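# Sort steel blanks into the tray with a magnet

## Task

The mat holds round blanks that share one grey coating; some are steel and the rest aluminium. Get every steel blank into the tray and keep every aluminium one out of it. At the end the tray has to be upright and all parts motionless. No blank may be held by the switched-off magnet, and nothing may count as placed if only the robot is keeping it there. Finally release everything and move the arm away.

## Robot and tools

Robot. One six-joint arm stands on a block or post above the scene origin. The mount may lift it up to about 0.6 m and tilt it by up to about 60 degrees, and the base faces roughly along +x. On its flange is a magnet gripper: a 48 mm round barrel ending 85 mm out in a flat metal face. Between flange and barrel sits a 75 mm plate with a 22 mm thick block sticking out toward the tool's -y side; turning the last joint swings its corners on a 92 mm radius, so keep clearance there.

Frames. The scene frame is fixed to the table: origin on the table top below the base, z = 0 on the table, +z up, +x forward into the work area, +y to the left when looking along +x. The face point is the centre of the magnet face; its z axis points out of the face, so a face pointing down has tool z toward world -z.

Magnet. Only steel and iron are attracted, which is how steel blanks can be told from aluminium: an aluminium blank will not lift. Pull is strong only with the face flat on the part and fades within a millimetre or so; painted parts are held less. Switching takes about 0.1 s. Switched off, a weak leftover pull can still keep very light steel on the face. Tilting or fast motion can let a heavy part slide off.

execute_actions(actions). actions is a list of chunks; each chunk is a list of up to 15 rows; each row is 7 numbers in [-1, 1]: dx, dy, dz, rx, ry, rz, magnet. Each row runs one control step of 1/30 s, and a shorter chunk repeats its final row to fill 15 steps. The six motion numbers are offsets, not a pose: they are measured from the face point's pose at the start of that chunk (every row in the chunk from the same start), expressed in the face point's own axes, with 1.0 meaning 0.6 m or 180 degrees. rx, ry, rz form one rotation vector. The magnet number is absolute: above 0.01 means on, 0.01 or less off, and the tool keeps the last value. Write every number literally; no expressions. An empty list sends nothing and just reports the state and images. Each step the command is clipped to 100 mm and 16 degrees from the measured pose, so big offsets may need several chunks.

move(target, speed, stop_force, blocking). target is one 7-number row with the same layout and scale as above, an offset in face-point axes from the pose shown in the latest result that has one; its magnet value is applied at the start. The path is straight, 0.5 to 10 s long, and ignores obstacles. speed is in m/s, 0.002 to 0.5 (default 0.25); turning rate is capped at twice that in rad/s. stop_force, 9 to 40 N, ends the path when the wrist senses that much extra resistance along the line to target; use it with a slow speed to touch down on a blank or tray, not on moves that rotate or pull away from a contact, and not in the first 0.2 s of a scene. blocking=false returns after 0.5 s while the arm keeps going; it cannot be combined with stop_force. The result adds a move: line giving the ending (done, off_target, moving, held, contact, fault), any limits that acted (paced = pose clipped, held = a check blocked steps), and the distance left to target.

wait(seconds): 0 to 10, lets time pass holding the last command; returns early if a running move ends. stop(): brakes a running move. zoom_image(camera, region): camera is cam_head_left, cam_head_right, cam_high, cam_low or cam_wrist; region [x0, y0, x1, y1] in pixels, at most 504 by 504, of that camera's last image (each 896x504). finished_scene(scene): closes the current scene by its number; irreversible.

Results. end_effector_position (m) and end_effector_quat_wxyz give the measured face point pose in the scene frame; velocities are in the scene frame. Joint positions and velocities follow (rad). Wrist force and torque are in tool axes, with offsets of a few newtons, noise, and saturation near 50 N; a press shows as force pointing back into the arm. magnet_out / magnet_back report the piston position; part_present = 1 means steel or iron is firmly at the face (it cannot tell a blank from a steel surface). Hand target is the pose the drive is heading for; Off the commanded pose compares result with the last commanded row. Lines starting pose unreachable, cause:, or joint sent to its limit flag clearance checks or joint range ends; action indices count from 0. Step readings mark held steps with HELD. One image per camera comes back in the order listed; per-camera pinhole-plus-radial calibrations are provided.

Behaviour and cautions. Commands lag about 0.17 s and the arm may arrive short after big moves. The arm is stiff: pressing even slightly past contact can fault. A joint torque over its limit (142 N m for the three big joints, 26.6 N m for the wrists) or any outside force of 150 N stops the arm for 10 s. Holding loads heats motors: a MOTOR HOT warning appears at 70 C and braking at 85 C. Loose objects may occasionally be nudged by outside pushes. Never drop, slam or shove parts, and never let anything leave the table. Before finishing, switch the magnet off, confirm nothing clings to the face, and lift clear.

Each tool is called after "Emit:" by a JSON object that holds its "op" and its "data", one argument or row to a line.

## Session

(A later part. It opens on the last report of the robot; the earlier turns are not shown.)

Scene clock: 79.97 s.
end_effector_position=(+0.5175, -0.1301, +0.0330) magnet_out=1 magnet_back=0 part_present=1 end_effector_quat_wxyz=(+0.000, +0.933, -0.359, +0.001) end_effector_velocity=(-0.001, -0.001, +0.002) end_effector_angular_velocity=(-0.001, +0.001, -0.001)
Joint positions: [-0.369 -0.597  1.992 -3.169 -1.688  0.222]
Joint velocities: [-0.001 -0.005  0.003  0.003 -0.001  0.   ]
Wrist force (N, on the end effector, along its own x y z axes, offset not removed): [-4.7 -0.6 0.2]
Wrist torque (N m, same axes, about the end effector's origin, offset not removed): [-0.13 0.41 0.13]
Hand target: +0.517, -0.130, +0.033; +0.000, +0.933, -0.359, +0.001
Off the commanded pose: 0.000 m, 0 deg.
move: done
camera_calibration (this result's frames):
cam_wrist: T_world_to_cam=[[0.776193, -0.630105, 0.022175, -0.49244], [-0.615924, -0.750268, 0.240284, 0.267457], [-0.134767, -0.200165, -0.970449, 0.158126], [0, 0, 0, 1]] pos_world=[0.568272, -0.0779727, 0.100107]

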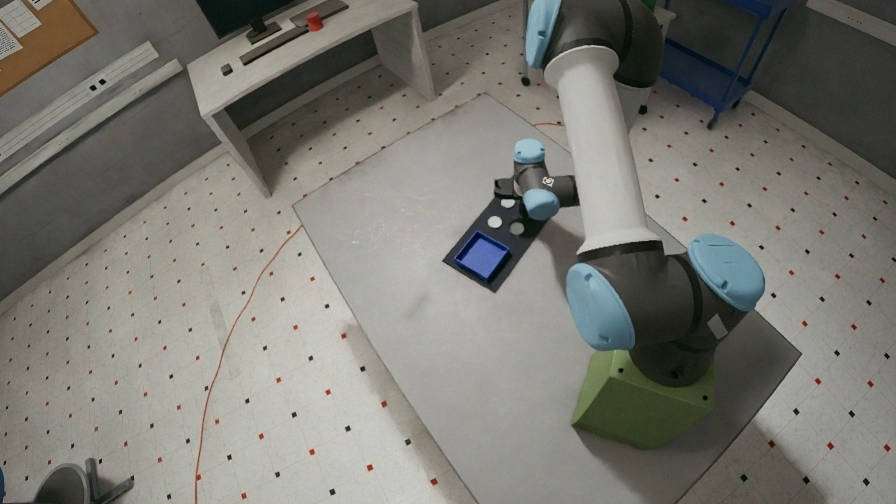

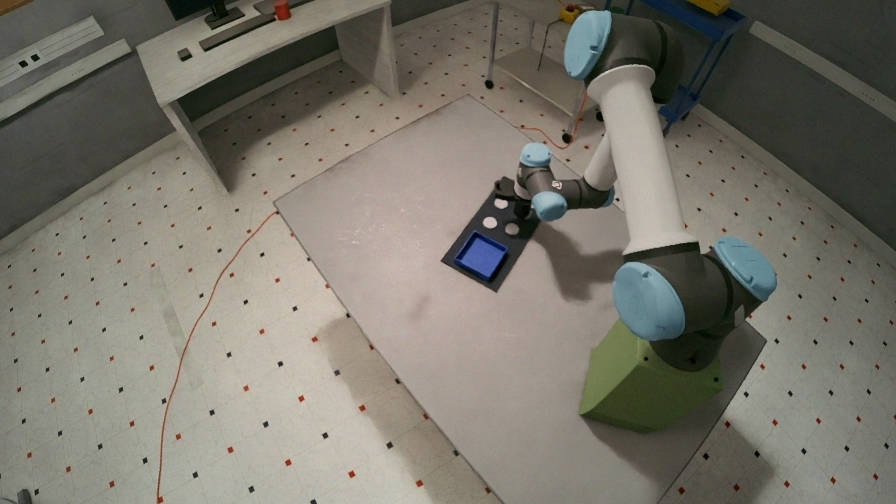

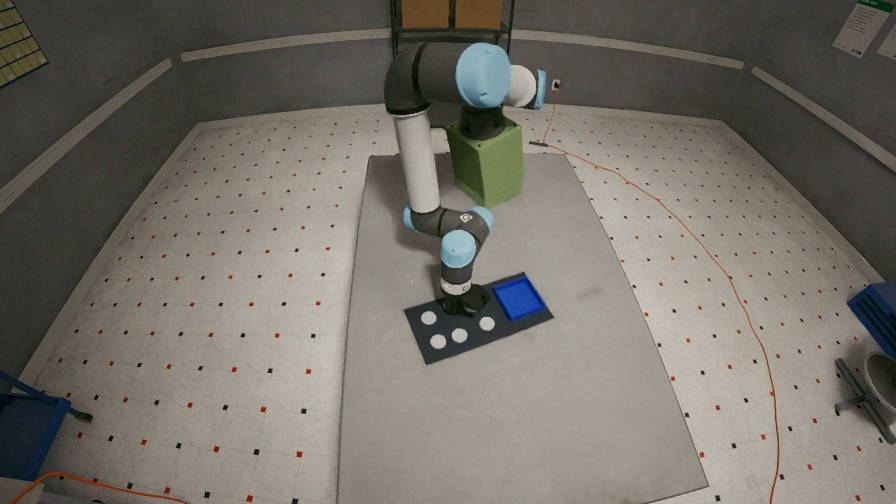

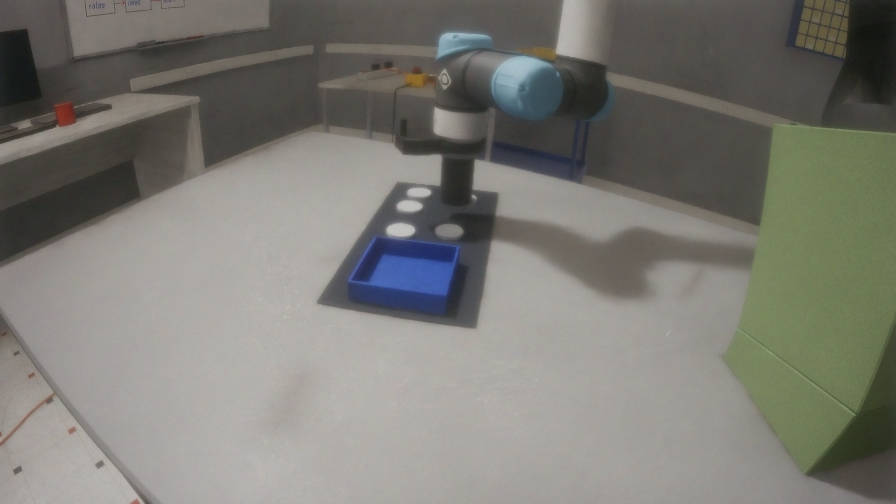

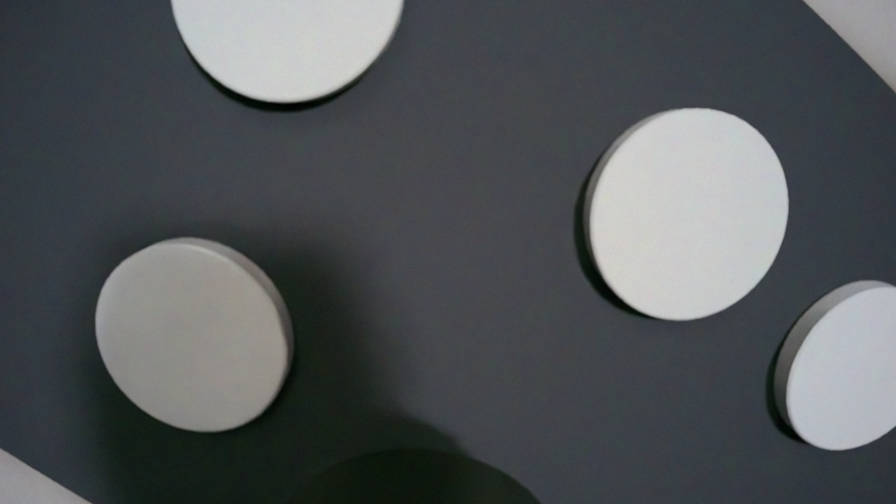

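Emit:
{"op": "move", "data": {
  "target": [0,0,-0.055,0,0,0,1]
}}

Emit:
{"op": "move", "data": {
  "target": [-0.224,-0.217,0,0,0,0,1]
}}

Emit:
{"op": "zoom_image", "data": {
  "camera": "cam_high",
  "region": [440,220,640,350]
}}

Emit:
{"op": "zoom_image", "data": {
  "camera": "cam_low",
  "region": [300,170,520,330]
}}

Scene clock: 87.43 s.
end_effector_position=(+0.5175, -0.1300, +0.0659) magnet_out=1 magnet_back=0 part_present=1 end_effector_quat_wxyz=(+0.000, +0.933, -0.359, +0.001) end_effector_velocity=(-0.000, +0.000, +0.002) end_effector_angular_velocity=(+0.000, -0.000, +0.000)
Joint positions: [-0.362 -0.681  2.035 -3.127 -1.69   0.23 ]
Joint velocities: [ 0.001 -0.005  0.003  0.002  0.     0.001]
Wrist force (N, on the end effector, along its own x y z axes, offset not removed): [-2.3 0.1 0.3]
Wrist torque (N m, same axes, about the end effector's origin, offset not removed): [-0.01 0.13 0.10]
Hand target: +0.517, -0.130, +0.066; +0.000, +0.933, -0.359, +0.001
Off the commanded pose: 0.000 m, 0 deg.
move: done
camera_calibration (this result's frames):
cam_wrist: T_world_to_cam=[[0.776192, -0.630107, 0.0221579, -0.493104], [-0.615924, -0.750272, 0.240269, 0.259604], [-0.134771, -0.200143, -0.970453, 0.190006], [0, 0, 0, 1]] pos_world=[0.568246, -0.0779065, 0.132943]

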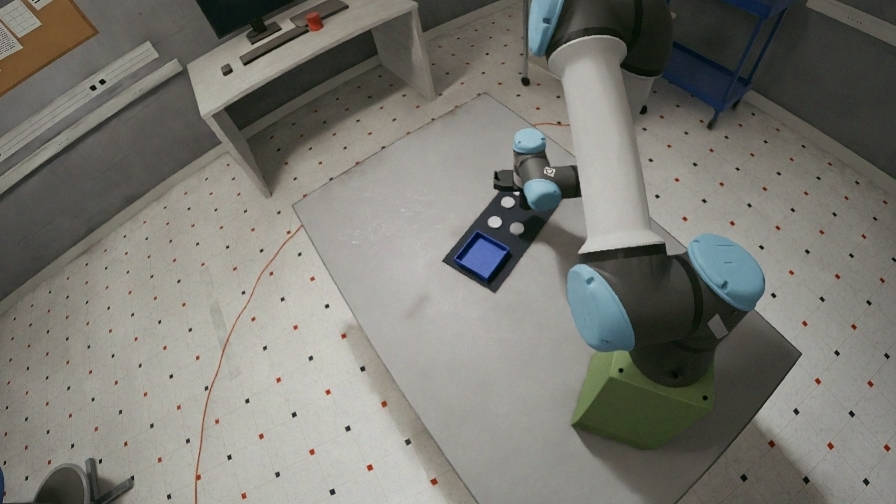

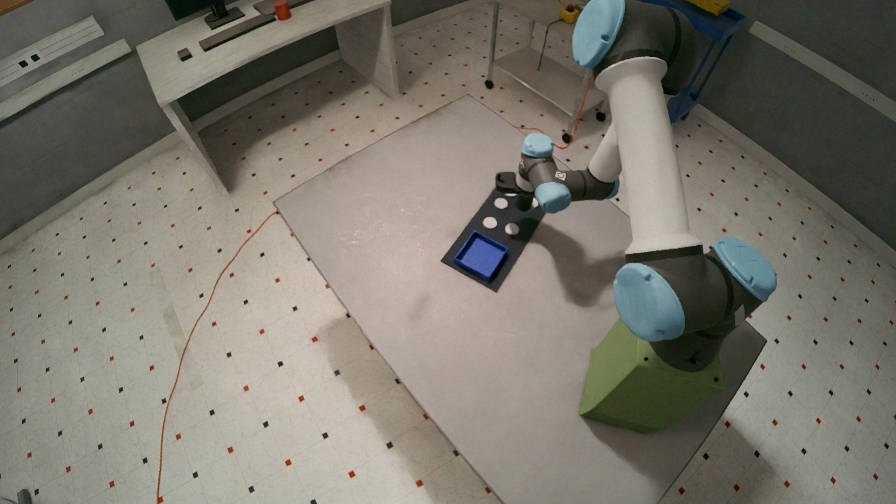

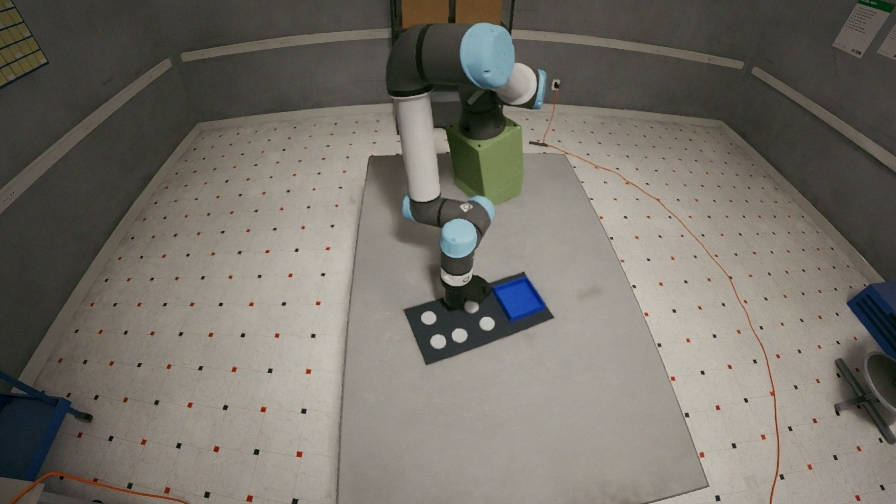

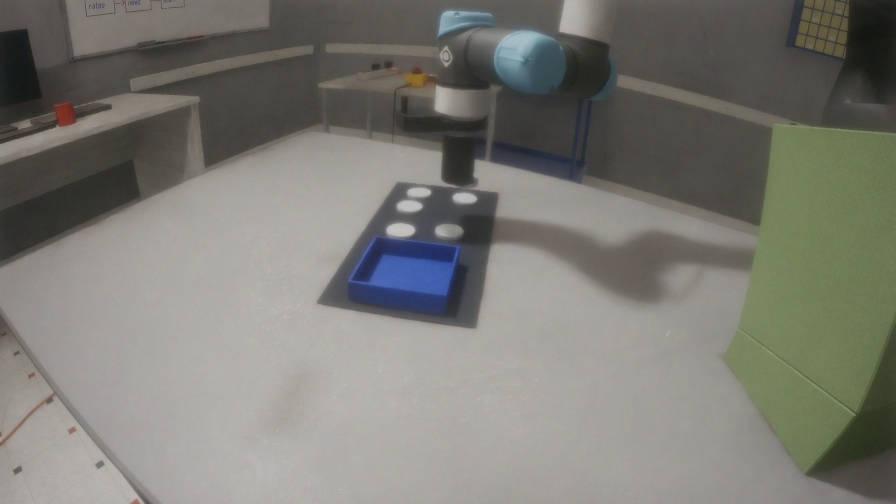

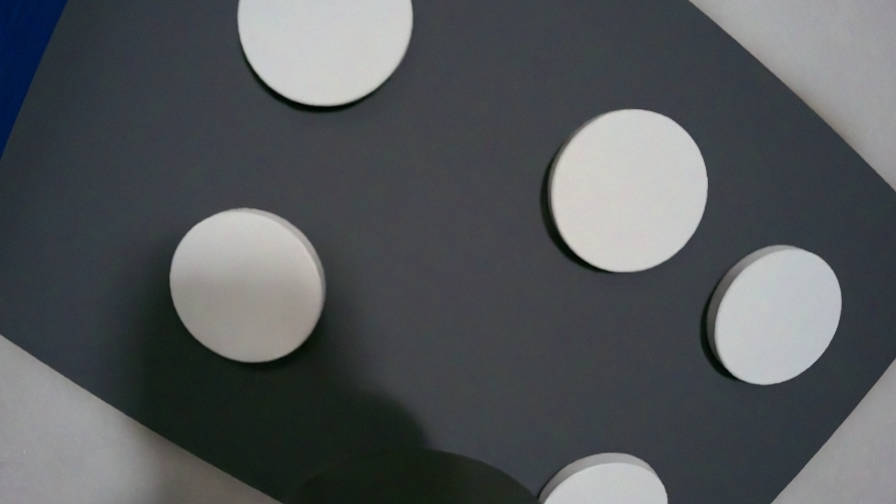

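Scene clock: 88.77 s.
end_effector_position=(+0.5053, +0.0567, +0.0656) magnet_out=1 magnet_back=0 part_present=1 end_effector_quat_wxyz=(-0.000, +0.933, -0.359, +0.001) end_effector_velocity=(+0.001, +0.002, +0.000) end_effector_angular_velocity=(+0.001, -0.000, -0.001)
Joint positions: [-0.02  -0.604  2.069 -3.187 -1.749  0.57 ]
Joint velocities: [ 0.004  0.001 -0.003  0.002  0.     0.005]
Wrist force (N, on the end effector, along its own x y z axes, offset not removed): [-4.4 0.4 0.5]
Wrist torque (N m, same axes, about the end effector's origin, offset not removed): [0.00 0.35 0.04]
Hand target: +0.505, +0.057, +0.066; -0.000, +0.933, -0.359, +0.001
Off the commanded pose: 0.000 m, 0 deg.
move: done
camera_calibration (this result's frames):
cam_wrist: T_world_to_cam=[[0.776114, -0.630223, 0.021575, -0.365929], [-0.616021, -0.750423, 0.239547, 0.392385], [-0.134778, -0.199207, -0.970645, 0.225495], [0, 0, 0, 1]] pos_world=[0.556112, 0.108758, 0.132775]

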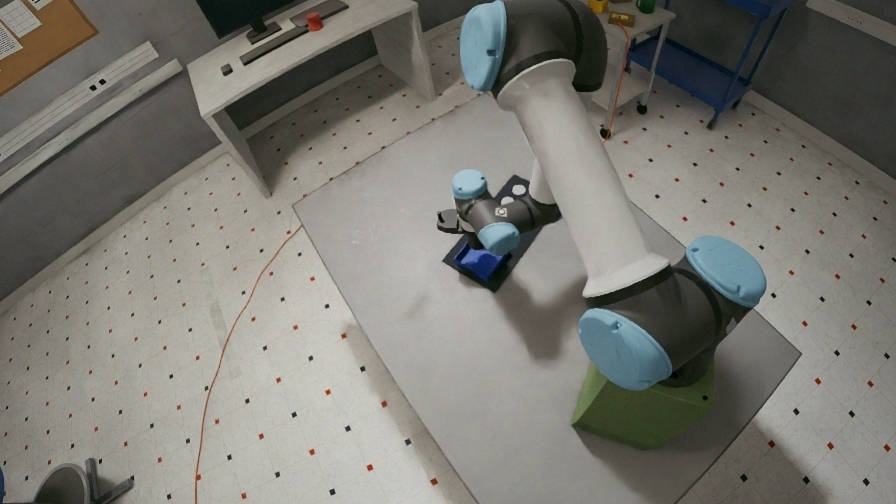

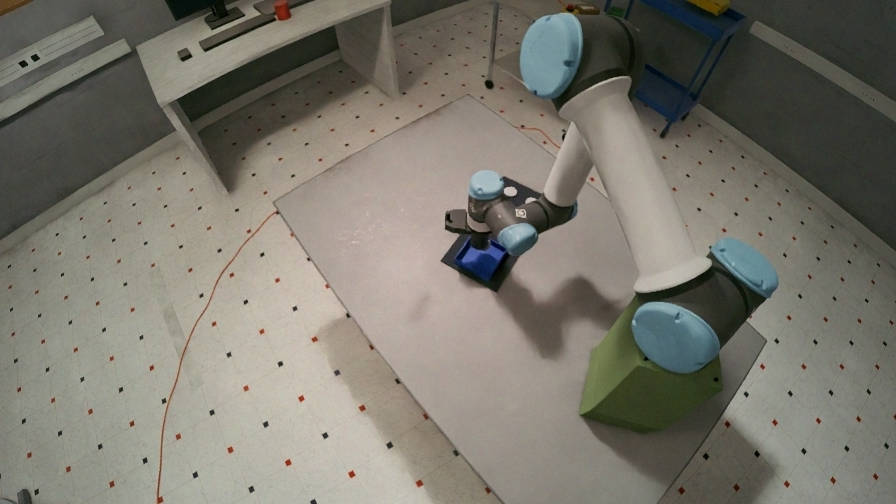

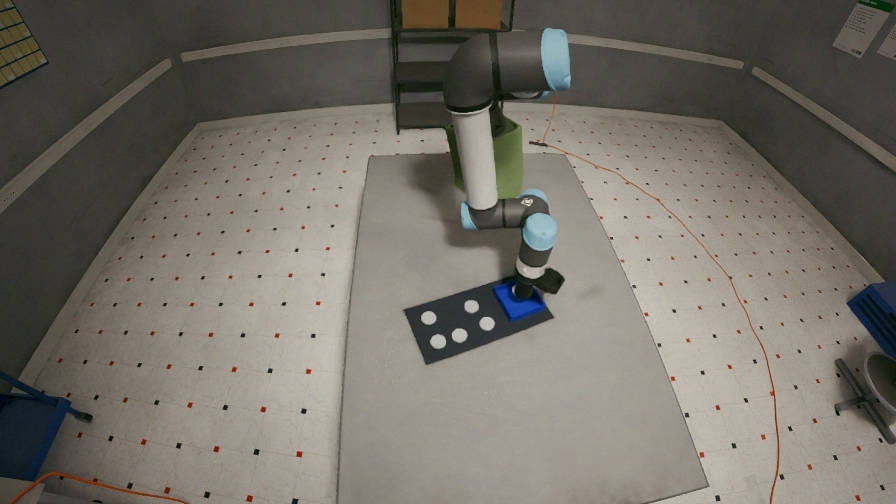

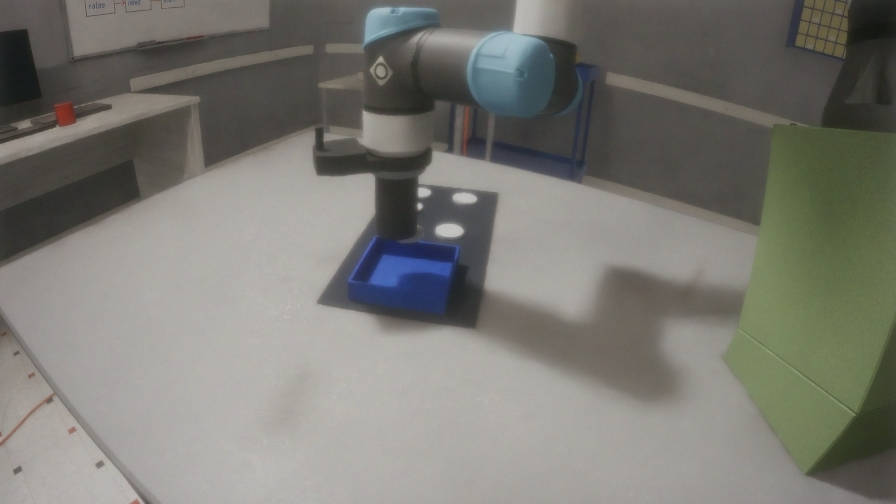

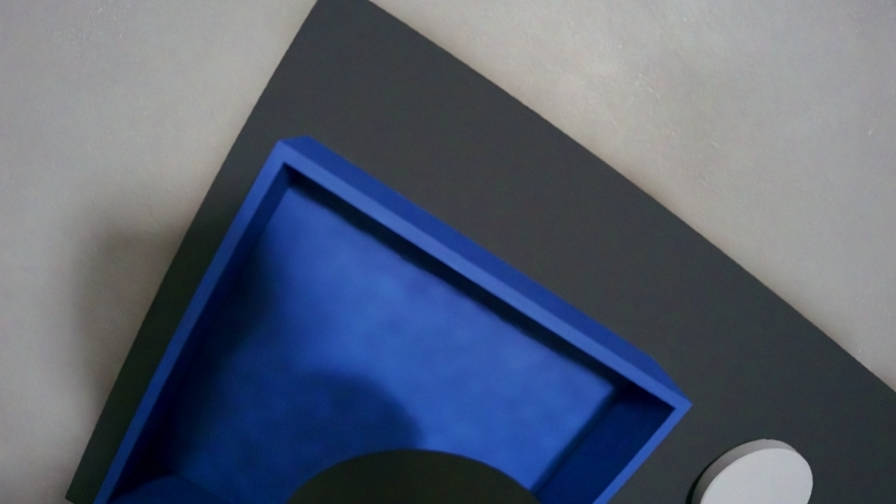

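Region (440, 220, 640, 350) of cam_high's 896x504 image, scaled by 2.520, with more detail than that image has; it fills the top 328 rows of this view, and the rest is white.

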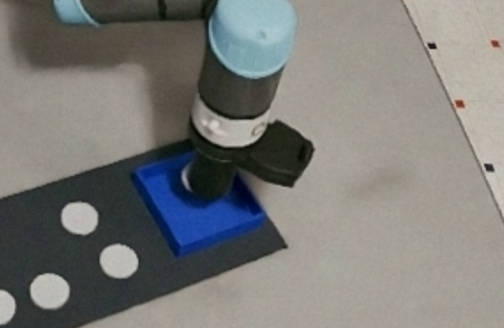

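Region (300, 170, 520, 330) of cam_low's 896x504 image, scaled by 2.291, with more detail than that image has; it fills the top 367 rows of this view, and the rest is white.

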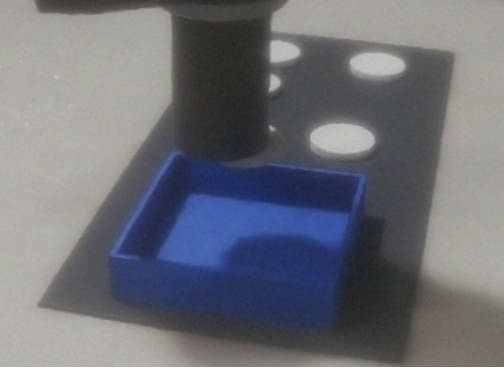

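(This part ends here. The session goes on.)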